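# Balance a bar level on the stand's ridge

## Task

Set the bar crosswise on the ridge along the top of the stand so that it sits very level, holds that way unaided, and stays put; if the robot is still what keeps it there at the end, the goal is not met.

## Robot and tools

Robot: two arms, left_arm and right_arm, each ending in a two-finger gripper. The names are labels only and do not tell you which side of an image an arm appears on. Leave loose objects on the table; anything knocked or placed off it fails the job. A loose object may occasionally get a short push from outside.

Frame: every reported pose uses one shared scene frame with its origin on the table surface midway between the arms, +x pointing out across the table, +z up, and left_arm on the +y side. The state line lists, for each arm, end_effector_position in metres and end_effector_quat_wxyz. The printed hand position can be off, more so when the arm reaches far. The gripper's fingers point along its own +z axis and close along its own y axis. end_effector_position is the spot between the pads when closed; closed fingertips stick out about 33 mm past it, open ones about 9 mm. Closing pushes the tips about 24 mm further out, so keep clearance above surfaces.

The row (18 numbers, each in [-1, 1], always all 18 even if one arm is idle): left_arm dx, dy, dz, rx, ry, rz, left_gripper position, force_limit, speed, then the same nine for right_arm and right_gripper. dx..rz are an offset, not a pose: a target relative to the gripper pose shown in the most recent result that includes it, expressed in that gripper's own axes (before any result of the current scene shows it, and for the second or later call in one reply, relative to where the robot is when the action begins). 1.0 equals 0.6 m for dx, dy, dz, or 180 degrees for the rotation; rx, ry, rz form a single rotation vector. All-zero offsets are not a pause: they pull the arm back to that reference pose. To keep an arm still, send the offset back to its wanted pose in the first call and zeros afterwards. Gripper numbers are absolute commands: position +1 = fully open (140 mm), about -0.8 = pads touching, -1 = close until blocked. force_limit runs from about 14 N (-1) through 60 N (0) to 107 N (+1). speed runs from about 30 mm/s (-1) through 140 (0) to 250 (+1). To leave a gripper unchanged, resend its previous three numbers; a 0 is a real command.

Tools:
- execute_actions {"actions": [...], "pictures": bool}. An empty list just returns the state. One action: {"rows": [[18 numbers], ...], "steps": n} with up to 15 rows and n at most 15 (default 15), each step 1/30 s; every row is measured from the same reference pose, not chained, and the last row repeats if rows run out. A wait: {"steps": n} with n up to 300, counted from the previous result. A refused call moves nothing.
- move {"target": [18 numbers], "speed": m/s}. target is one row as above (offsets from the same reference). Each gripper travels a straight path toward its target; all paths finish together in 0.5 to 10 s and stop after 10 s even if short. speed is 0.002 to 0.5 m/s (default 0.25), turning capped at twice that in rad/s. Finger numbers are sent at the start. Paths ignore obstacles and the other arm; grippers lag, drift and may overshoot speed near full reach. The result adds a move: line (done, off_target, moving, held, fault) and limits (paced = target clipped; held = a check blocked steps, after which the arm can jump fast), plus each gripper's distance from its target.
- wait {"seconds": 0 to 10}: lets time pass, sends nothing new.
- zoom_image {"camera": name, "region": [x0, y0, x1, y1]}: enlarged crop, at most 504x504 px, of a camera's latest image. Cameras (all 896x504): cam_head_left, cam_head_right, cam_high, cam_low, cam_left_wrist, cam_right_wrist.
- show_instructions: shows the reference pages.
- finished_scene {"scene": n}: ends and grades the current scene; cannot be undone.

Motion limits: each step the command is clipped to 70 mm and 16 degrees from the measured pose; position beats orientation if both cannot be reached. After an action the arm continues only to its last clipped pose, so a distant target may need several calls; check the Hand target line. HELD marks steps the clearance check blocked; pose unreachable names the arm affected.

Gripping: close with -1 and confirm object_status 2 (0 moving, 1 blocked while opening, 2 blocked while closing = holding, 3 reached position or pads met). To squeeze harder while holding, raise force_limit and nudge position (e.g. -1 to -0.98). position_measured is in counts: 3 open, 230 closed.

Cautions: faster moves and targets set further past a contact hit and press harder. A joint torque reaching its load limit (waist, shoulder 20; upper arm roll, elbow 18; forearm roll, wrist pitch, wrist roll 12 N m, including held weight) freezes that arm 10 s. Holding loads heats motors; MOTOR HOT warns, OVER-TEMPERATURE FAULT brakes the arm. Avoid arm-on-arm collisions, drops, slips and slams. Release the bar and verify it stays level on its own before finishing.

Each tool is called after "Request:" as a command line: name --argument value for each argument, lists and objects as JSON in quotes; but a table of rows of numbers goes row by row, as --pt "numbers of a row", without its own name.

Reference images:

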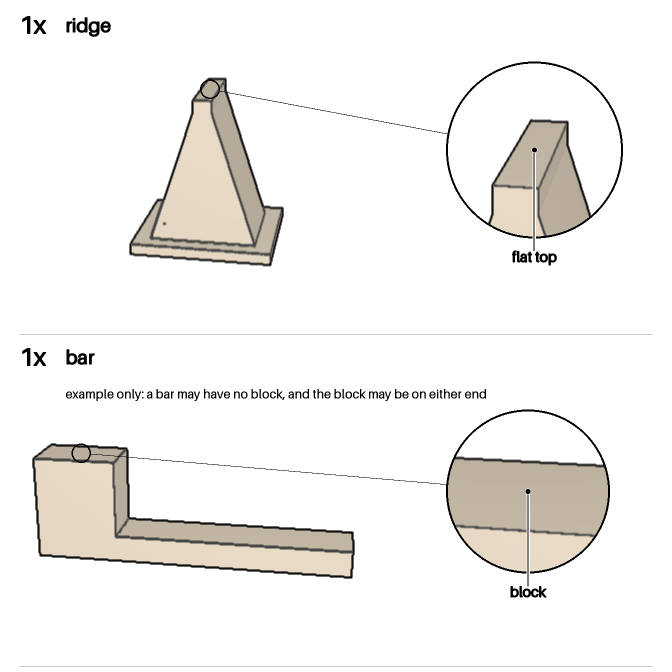

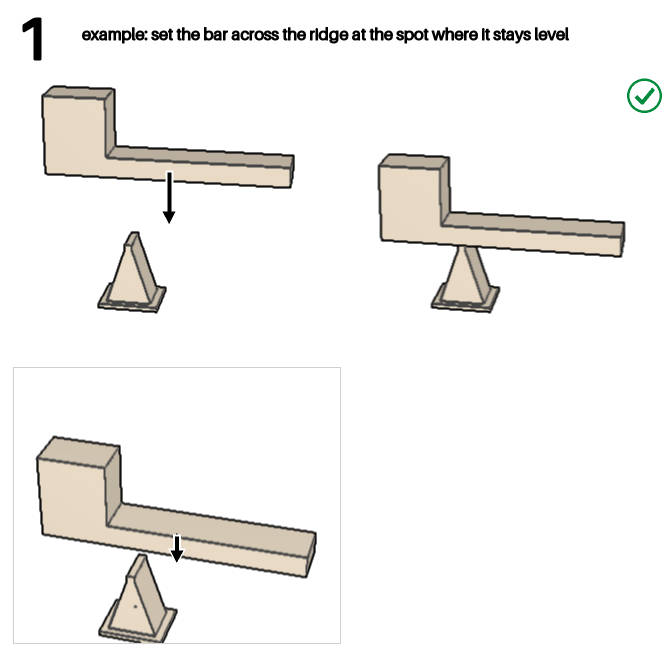

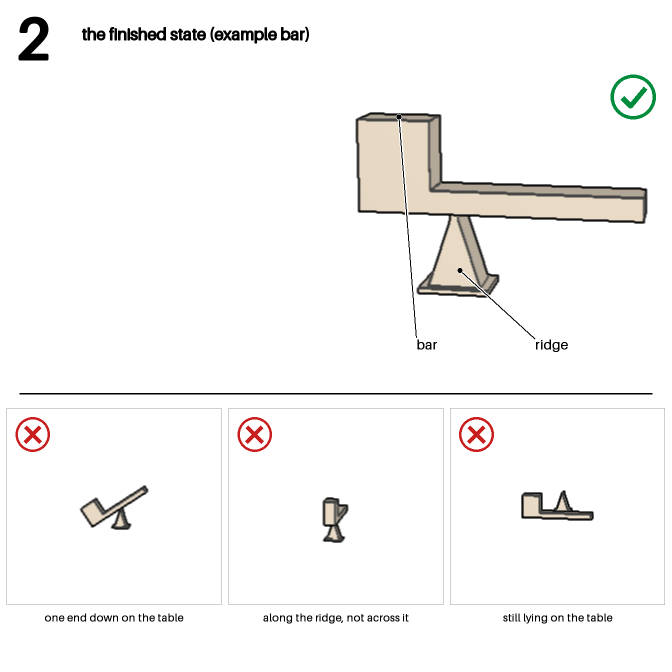

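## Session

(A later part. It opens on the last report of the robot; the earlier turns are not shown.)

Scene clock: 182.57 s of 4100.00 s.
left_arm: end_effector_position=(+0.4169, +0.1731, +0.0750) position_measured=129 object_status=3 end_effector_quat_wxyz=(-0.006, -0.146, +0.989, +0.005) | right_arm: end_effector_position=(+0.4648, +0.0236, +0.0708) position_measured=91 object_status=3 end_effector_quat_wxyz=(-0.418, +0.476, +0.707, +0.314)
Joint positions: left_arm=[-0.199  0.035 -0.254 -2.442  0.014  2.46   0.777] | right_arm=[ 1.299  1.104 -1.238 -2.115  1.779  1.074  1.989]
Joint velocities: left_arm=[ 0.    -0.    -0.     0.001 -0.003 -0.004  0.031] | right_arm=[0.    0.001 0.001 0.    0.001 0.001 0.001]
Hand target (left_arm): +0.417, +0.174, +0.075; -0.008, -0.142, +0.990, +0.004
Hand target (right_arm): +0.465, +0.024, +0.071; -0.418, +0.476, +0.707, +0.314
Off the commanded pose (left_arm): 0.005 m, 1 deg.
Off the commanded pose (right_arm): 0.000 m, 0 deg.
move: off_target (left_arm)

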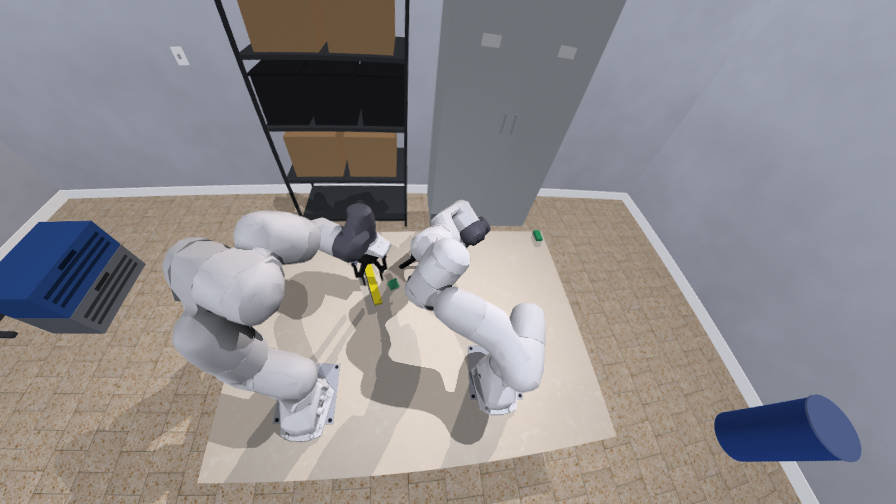

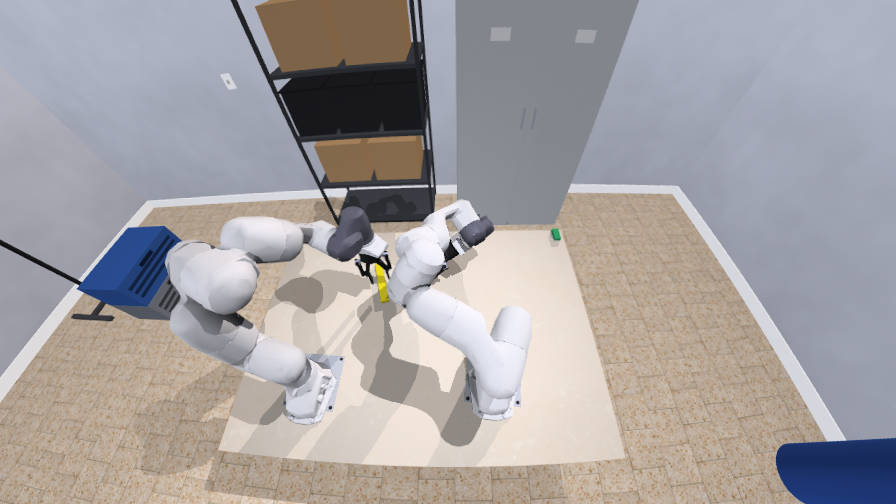

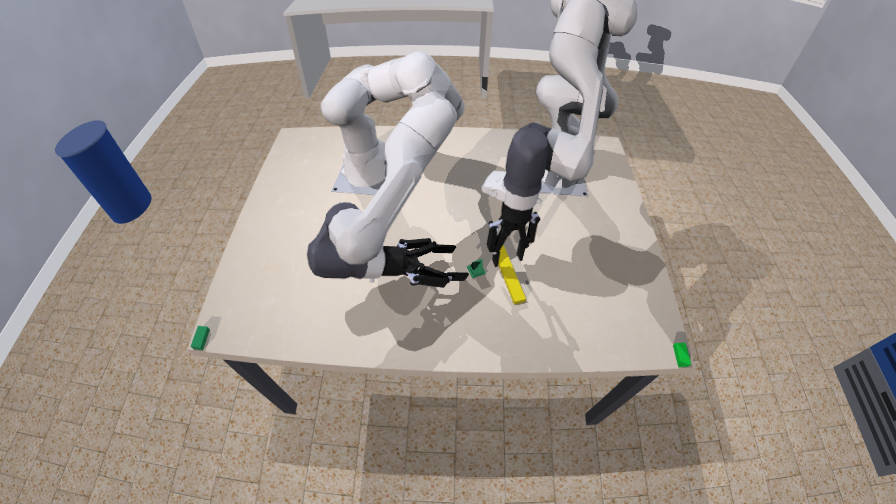

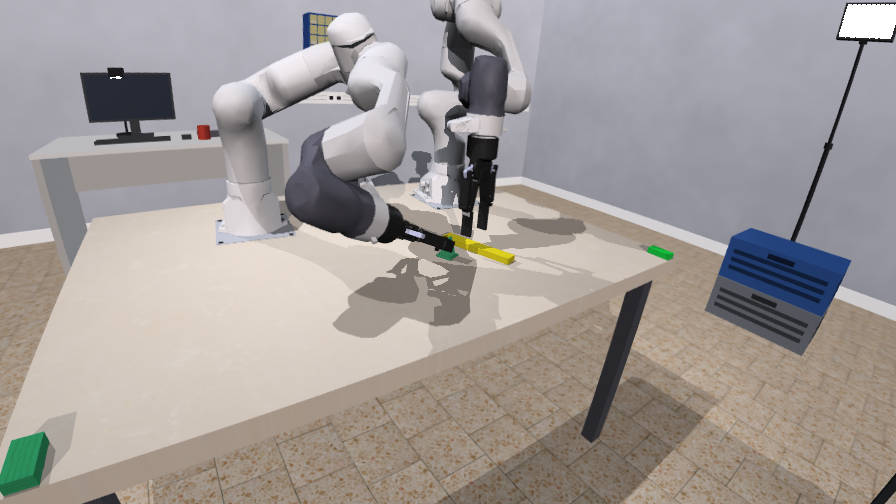

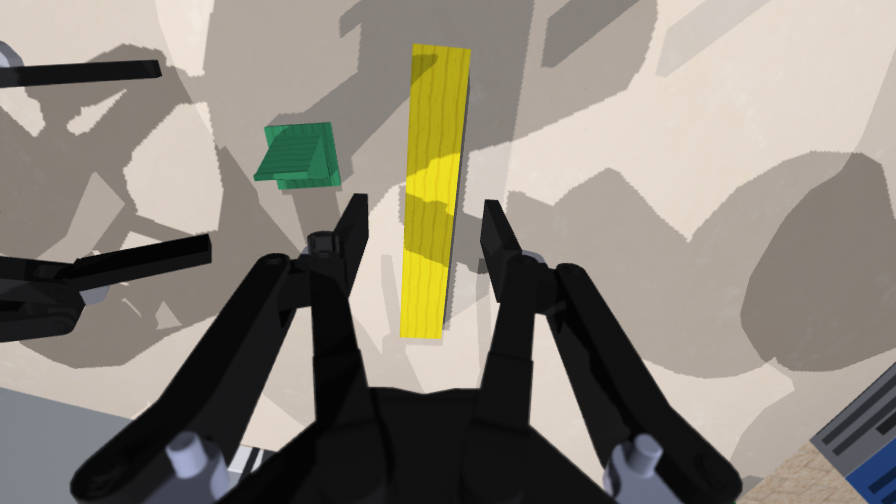

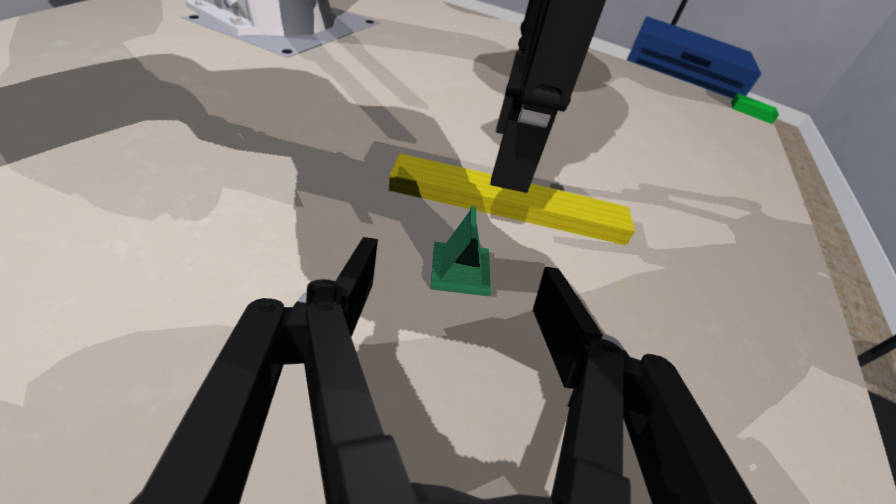

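Request:
move --target '[-0.01,0.004,0.063,0,0,-0.009,0,0,-0.8,0,0,0,0,0,0,0.3,0,0]' --speed 0.05

Request:
move --target '[0,0,0,0,0,0,-1,0,-0.3,0,0,0,0,0,0,0.3,0,0]'

Request:
move --target '[0,0,-0.1,0,0,0,-1,0,-0.3,0,0,0,0,0,0,0.3,0,0]' --speed 0.08

Scene clock: 188.27 s of 4100.00 s.
left_arm: end_effector_position=(+0.4212, +0.1776, +0.0372) position_measured=129 object_status=3 end_effector_quat_wxyz=(-0.008, -0.157, +0.987, +0.005) | right_arm: end_effector_position=(+0.4648, +0.0236, +0.0708) position_measured=91 object_status=3 end_effector_quat_wxyz=(-0.418, +0.476, +0.707, +0.314)
Joint positions: left_arm=[-0.198  0.129 -0.237 -2.447  0.052  2.553  0.741] | right_arm=[ 1.299  1.104 -1.238 -2.115  1.779  1.074  1.989]
Joint velocities: left_arm=[ 0.001 -0.     0.     0.     0.003  0.011 -0.018] | right_arm=[-0.     0.     0.     0.001 -0.001  0.001 -0.001]
Hand target (left_arm): +0.422, +0.178, +0.037; -0.006, -0.160, +0.987, +0.005
Hand target (right_arm): +0.465, +0.024, +0.071; -0.418, +0.476, +0.707, +0.314
Off the commanded pose (left_arm): 0.000 m, 0 deg.
Off the commanded pose (right_arm): 0.000 m, 0 deg.
After step 90, 1.50 s passed at rest.
move: done

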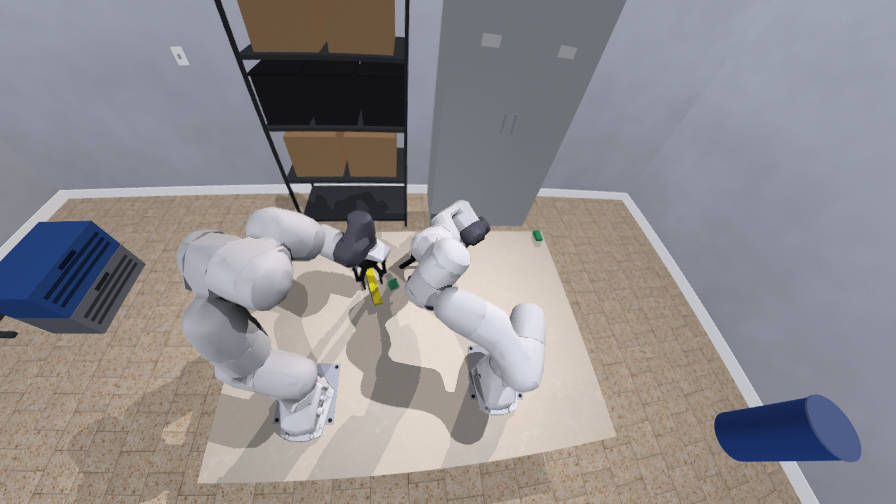

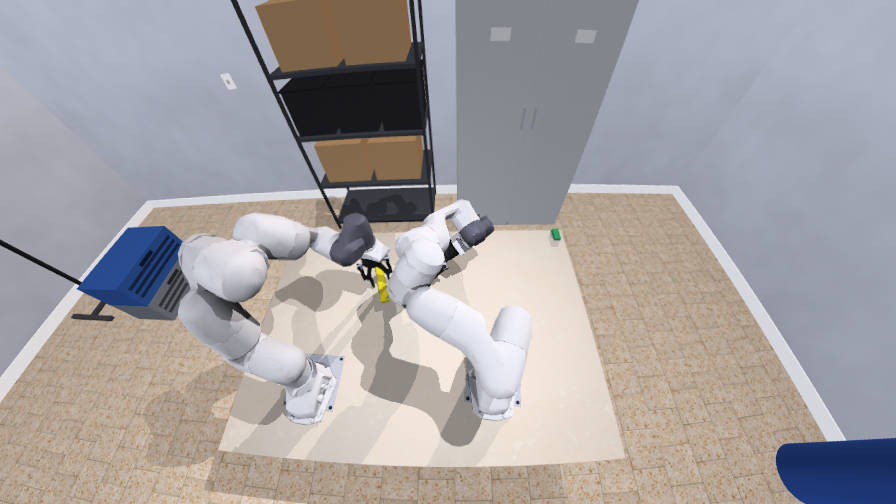

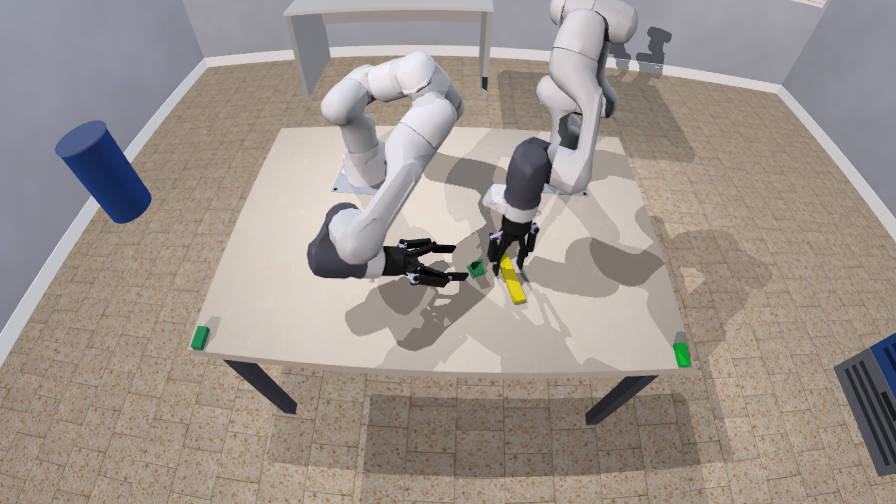

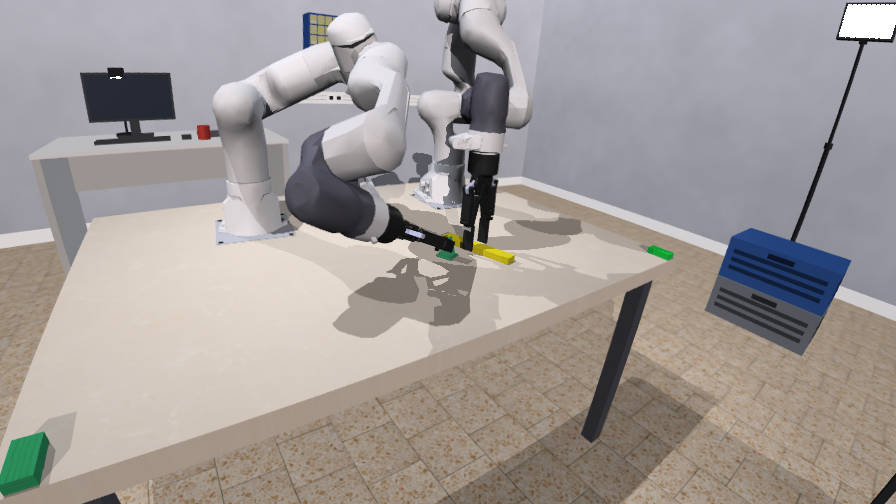

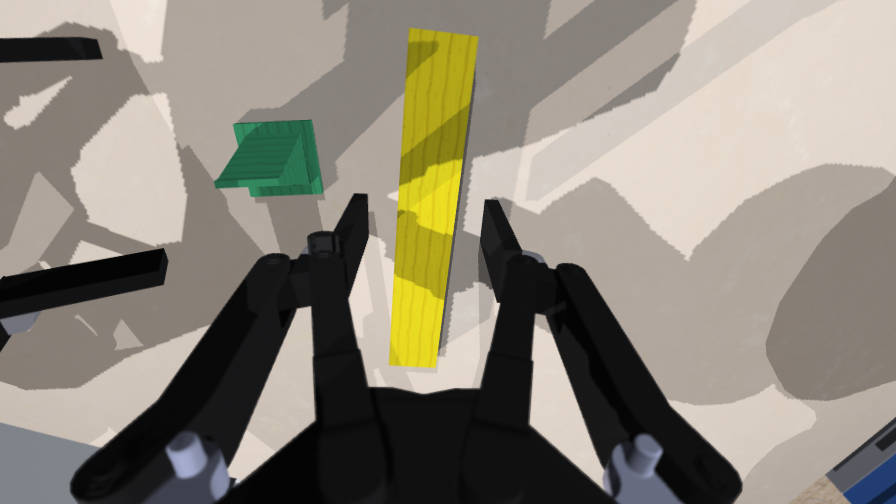

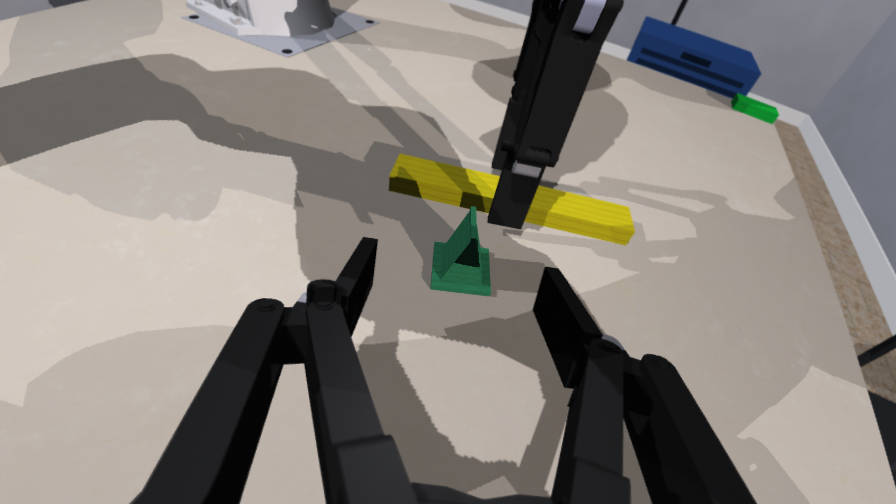

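Scene clock: 188.83 s of 4100.00 s.
left_arm: end_effector_position=(+0.4215, +0.1775, +0.0375) position_measured=185 object_status=2 end_effector_quat_wxyz=(-0.007, -0.157, +0.987, +0.005) | right_arm: end_effector_position=(+0.4648, +0.0236, +0.0708) position_measured=91 object_status=3 end_effector_quat_wxyz=(-0.418, +0.476, +0.707, +0.314)
Joint positions: left_arm=[-0.198  0.128 -0.237 -2.447  0.052  2.554  0.74 ] | right_arm=[ 1.299  1.104 -1.238 -2.115  1.779  1.074  1.989]
Joint velocities: left_arm=[ 0.001 -0.    -0.    -0.001 -0.    -0.     0.001] | right_arm=[-0.     0.    -0.     0.002 -0.    -0.001 -0.002]
Hand target (left_arm): +0.421, +0.178, +0.037; -0.008, -0.157, +0.987, +0.005
Hand target (right_arm): +0.465, +0.024, +0.071; -0.418, +0.476, +0.707, +0.314
Off the commanded pose (left_arm): 0.000 m, 0 deg.
Off the commanded pose (right_arm): 0.000 m, 0 deg.
move: done

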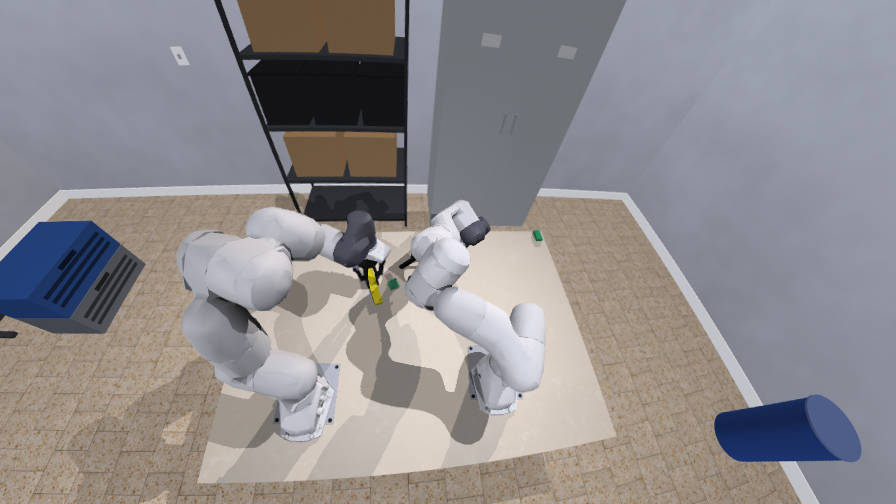

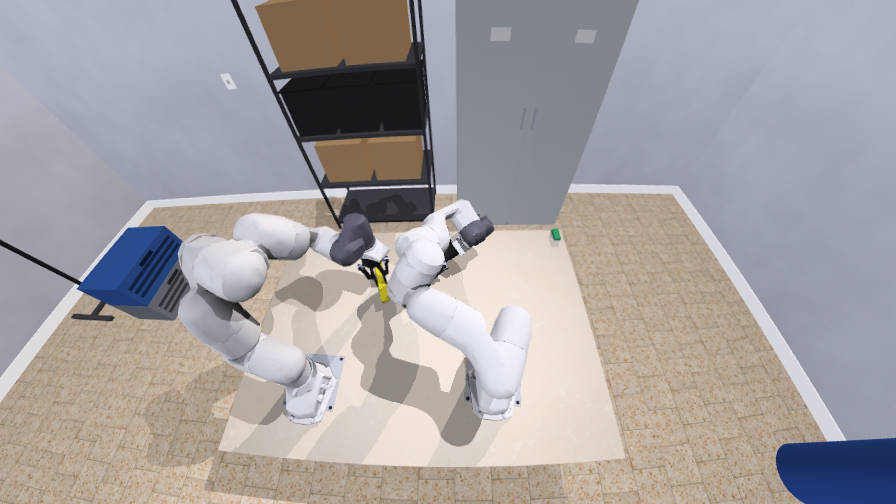

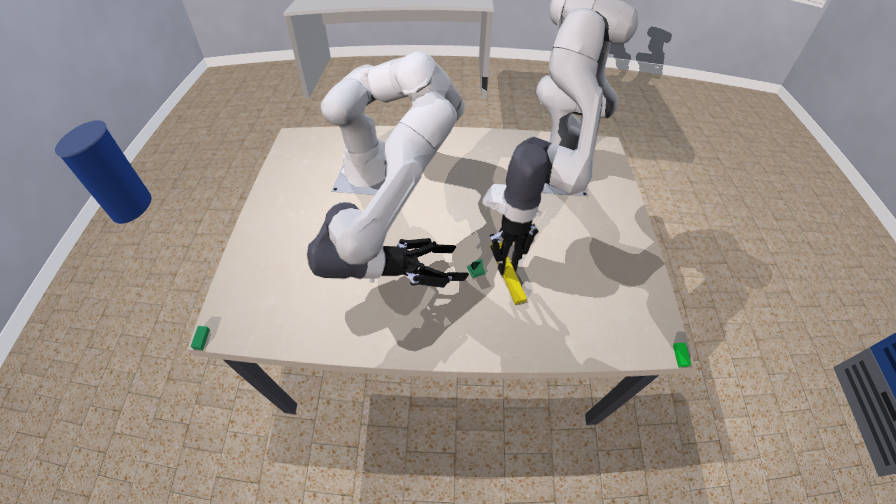

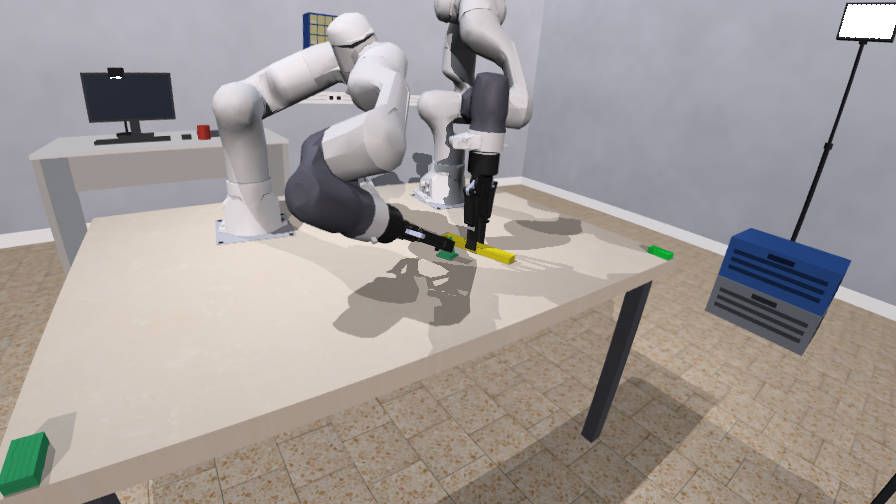

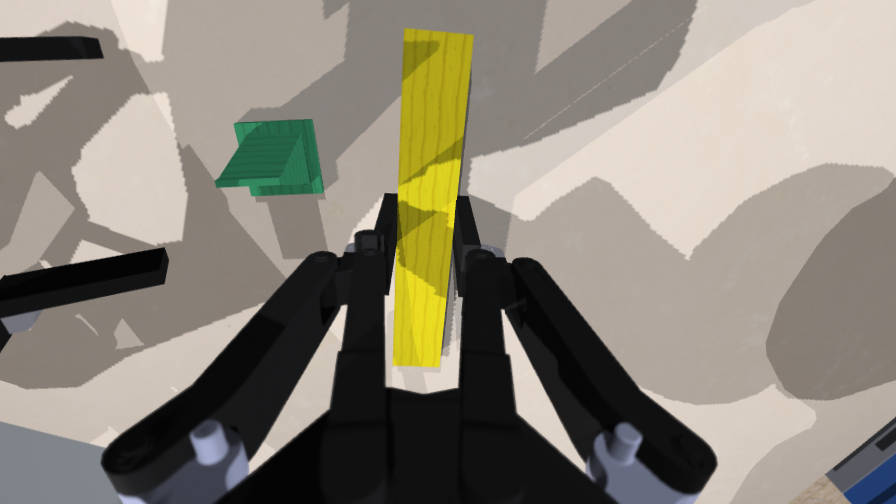

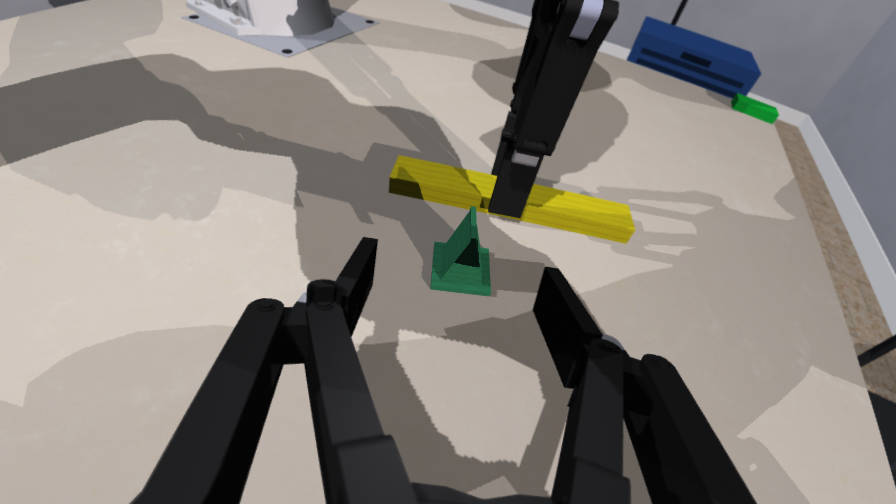

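Scene clock: 190.13 s of 4100.00 s.
left_arm: end_effector_position=(+0.4224, +0.1781, +0.0973) position_measured=185 object_status=2 end_effector_quat_wxyz=(-0.006, -0.159, +0.987, +0.005) | right_arm: end_effector_position=(+0.4648, +0.0236, +0.0708) position_measured=91 object_status=3 end_effector_quat_wxyz=(-0.418, +0.476, +0.707, +0.314)
Joint positions: left_arm=[-0.198 -0.005 -0.241 -2.419 -0.001  2.398  0.775] | right_arm=[ 1.299  1.104 -1.238 -2.115  1.779  1.074  1.989]
Joint velocities: left_arm=[ 0.    -0.     0.     0.001 -0.    -0.009  0.008] | right_arm=[-0.001 -0.     0.001  0.001  0.001  0.001 -0.   ]
Hand target (left_arm): +0.422, +0.177, +0.098; -0.008, -0.157, +0.988, +0.004
Hand target (right_arm): +0.465, +0.024, +0.071; -0.418, +0.476, +0.707, +0.314
Off the commanded pose (left_arm): 0.001 m, 0 deg.
Off the commanded pose (right_arm): 0.000 m, 0 deg.
move: done

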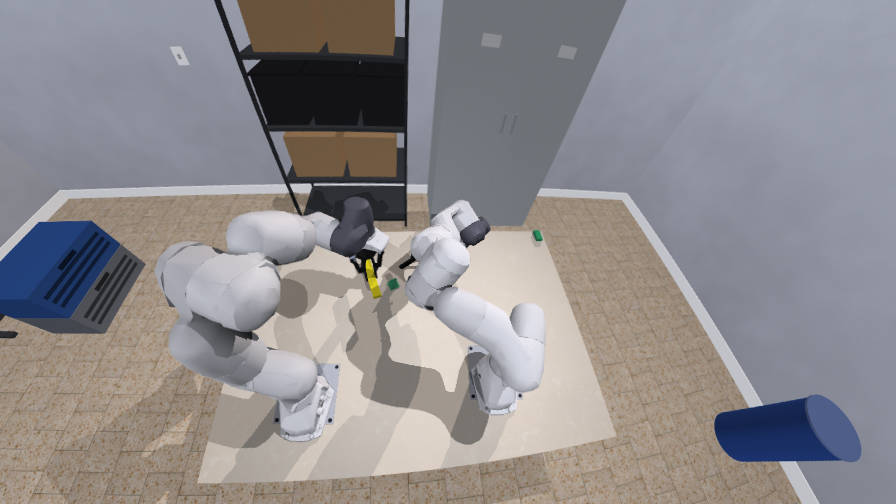

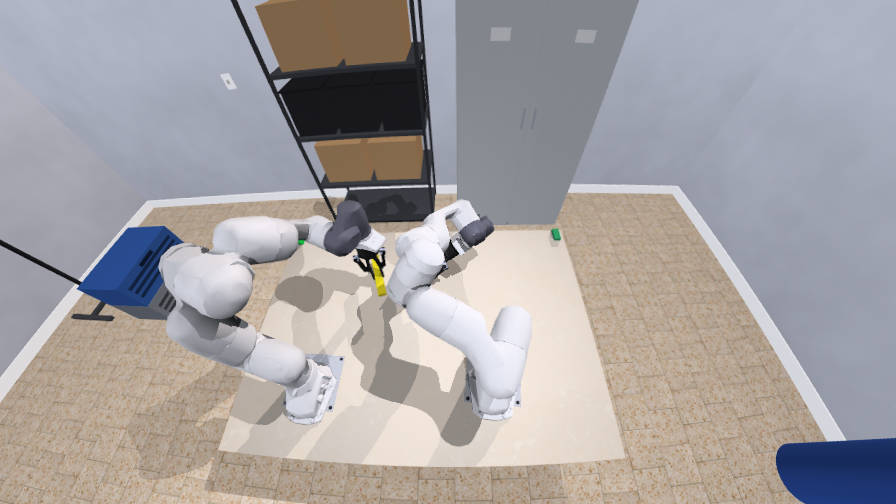

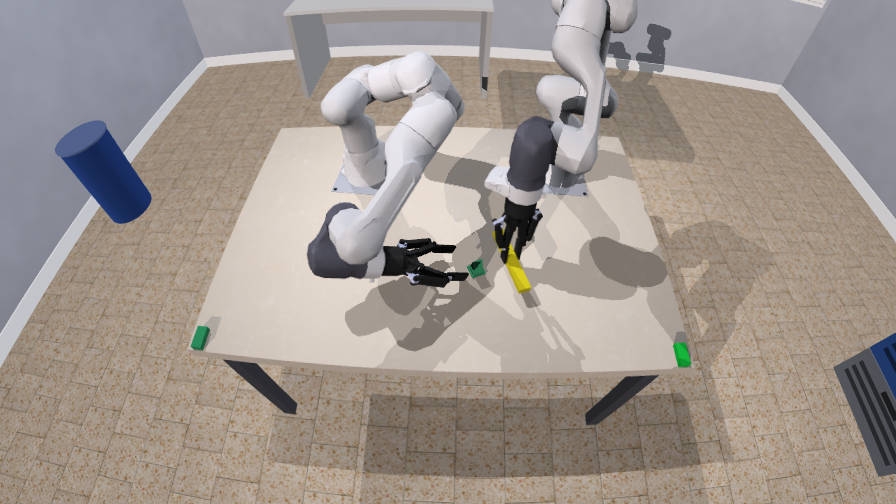

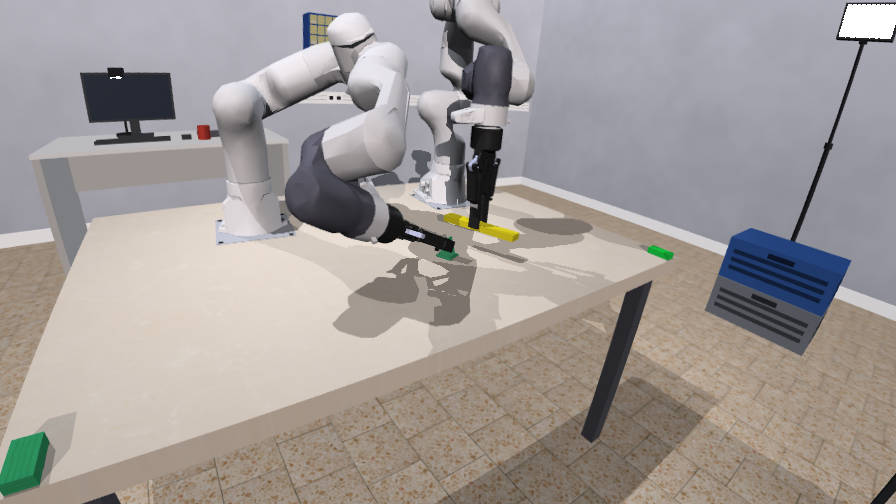

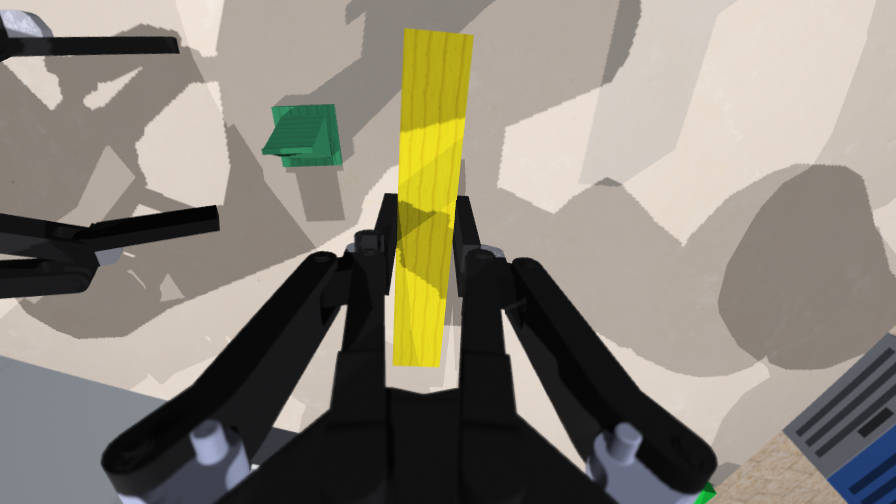

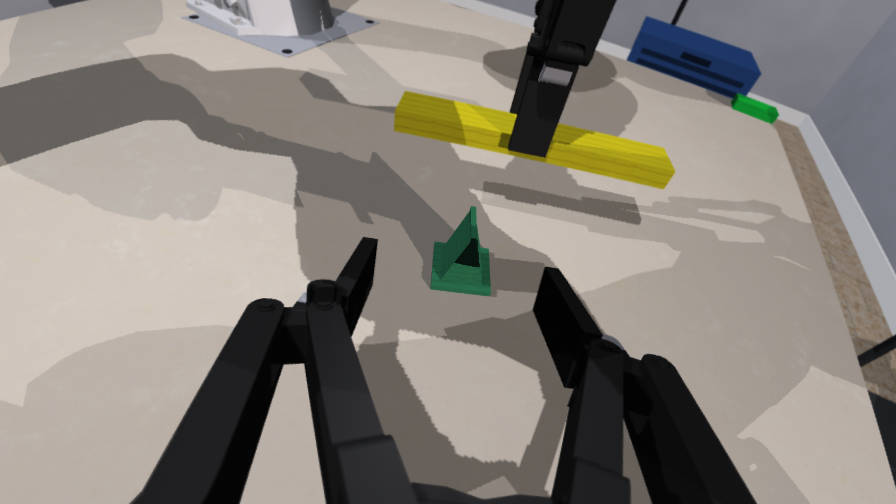

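Request:
move --target '[0.035,-0.132,0.009,0,0,0,-1,0,-0.3,0,0,0,0,0,0,0.3,0,0]' --speed 0.06

Request:
zoom_image --camera "cam_right_wrist" --region '[280,100,720,320]'

Scene clock: 194.70 s of 4100.00 s.
left_arm: end_effector_position=(+0.4265, +0.0960, +0.0906) position_measured=185 object_status=2 end_effector_quat_wxyz=(-0.007, -0.153, +0.988, +0.004) | right_arm: end_effector_position=(+0.4648, +0.0236, +0.0708) position_measured=91 object_status=3 end_effector_quat_wxyz=(-0.418, +0.476, +0.707, +0.314)
Joint positions: left_arm=[-0.286  0.133 -0.287 -2.266  0.049  2.377  0.62 ] | right_arm=[ 1.299  1.104 -1.238 -2.115  1.779  1.074  1.989]
Joint velocities: left_arm=[-0.004  0.002  0.001  0.004  0.005 -0.006 -0.045] | right_arm=[-0.    -0.001  0.    -0.     0.    -0.    -0.   ]
Hand target (left_arm): +0.427, +0.097, +0.091; -0.006, -0.160, +0.987, +0.006
Hand target (right_arm): +0.465, +0.024, +0.071; -0.418, +0.476, +0.707, +0.314
Off the commanded pose (left_arm): 0.001 m, 1 deg.
Off the commanded pose (right_arm): 0.000 m, 0 deg.
move: done

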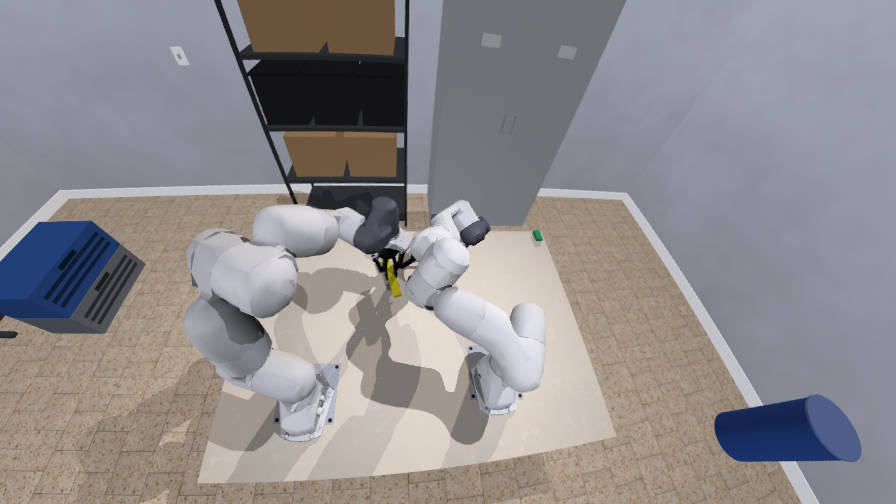

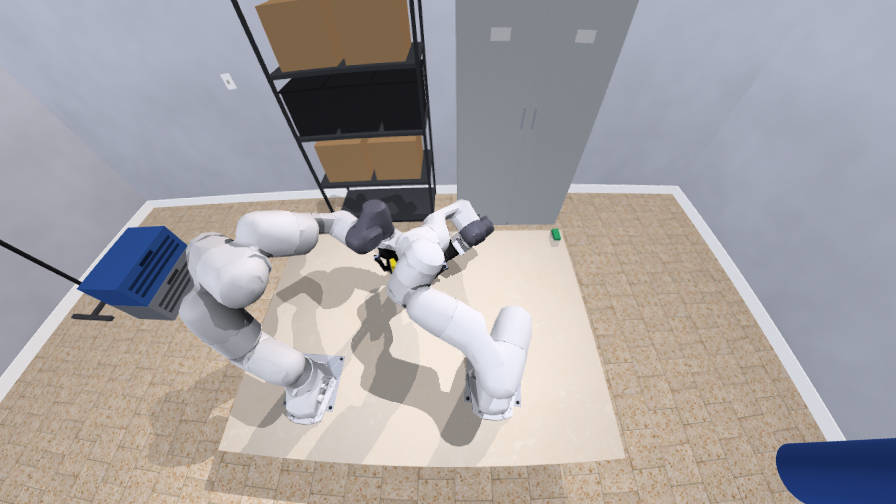

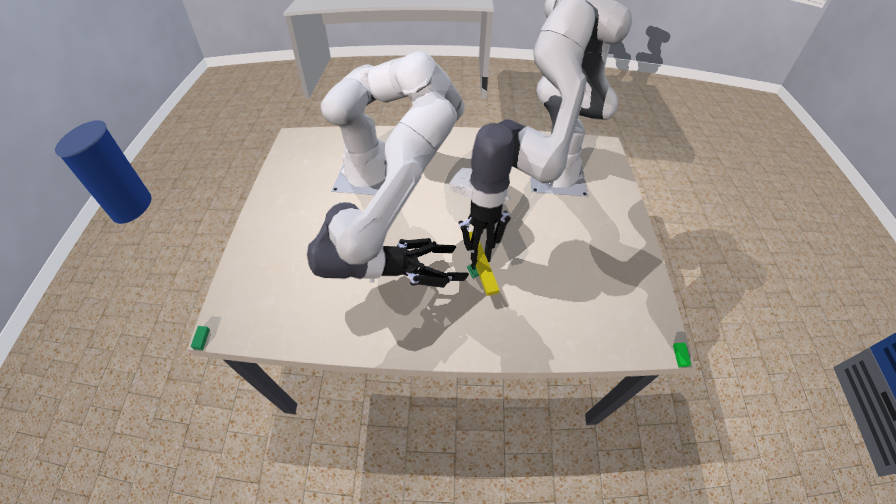

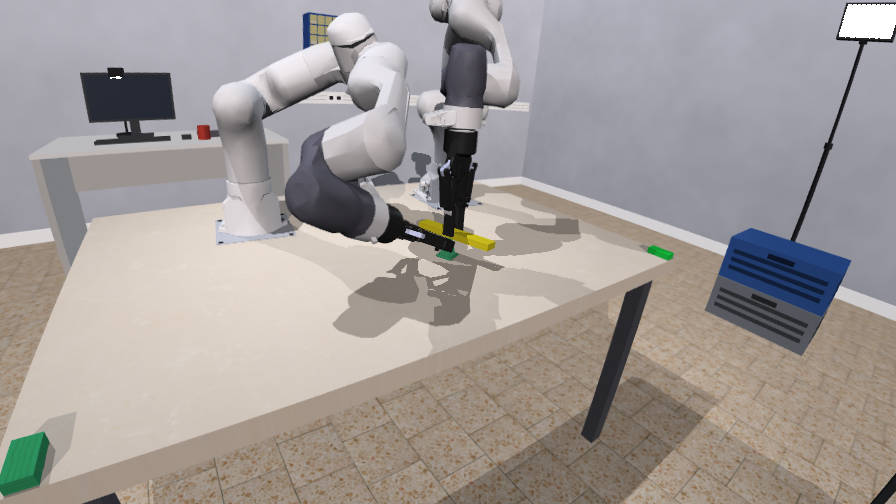

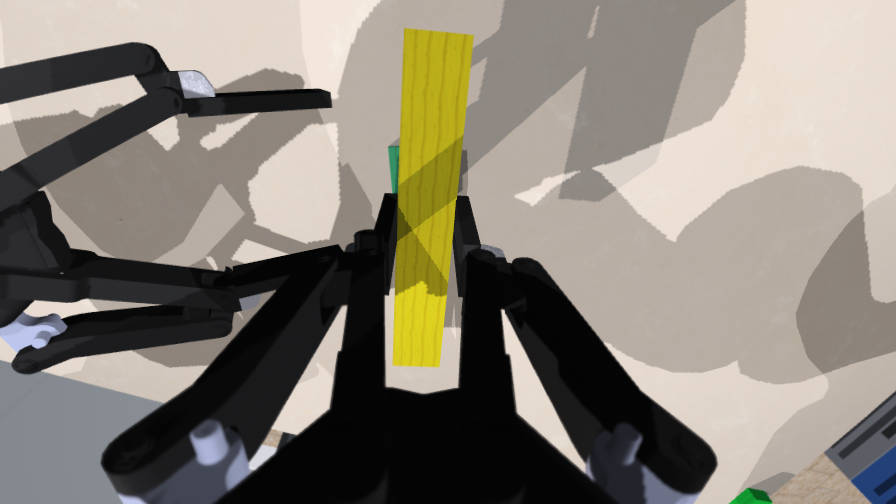

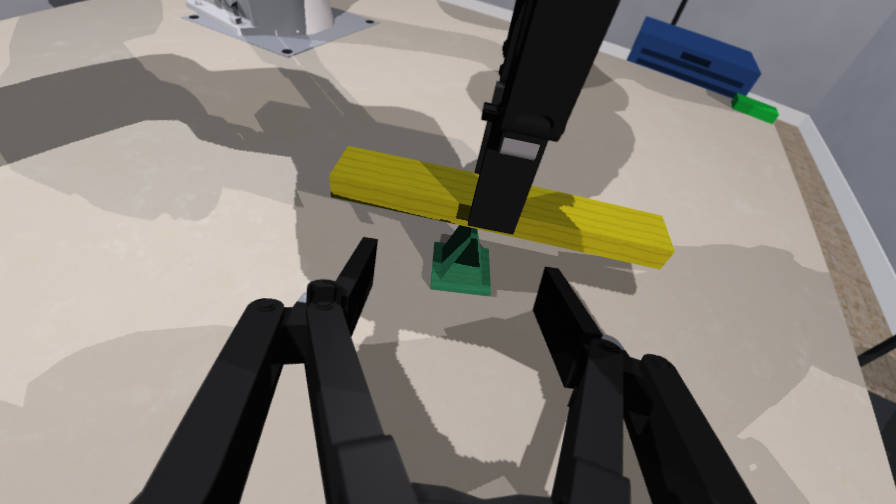

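Region (280, 100, 720, 320) of cam_right_wrist's 896x504 image, scaled by 1.145, with more detail than that image has.

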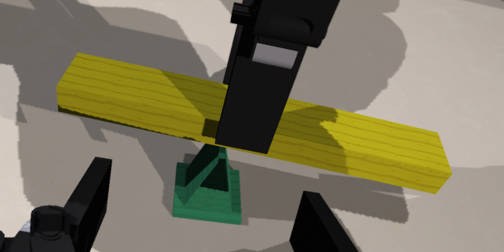

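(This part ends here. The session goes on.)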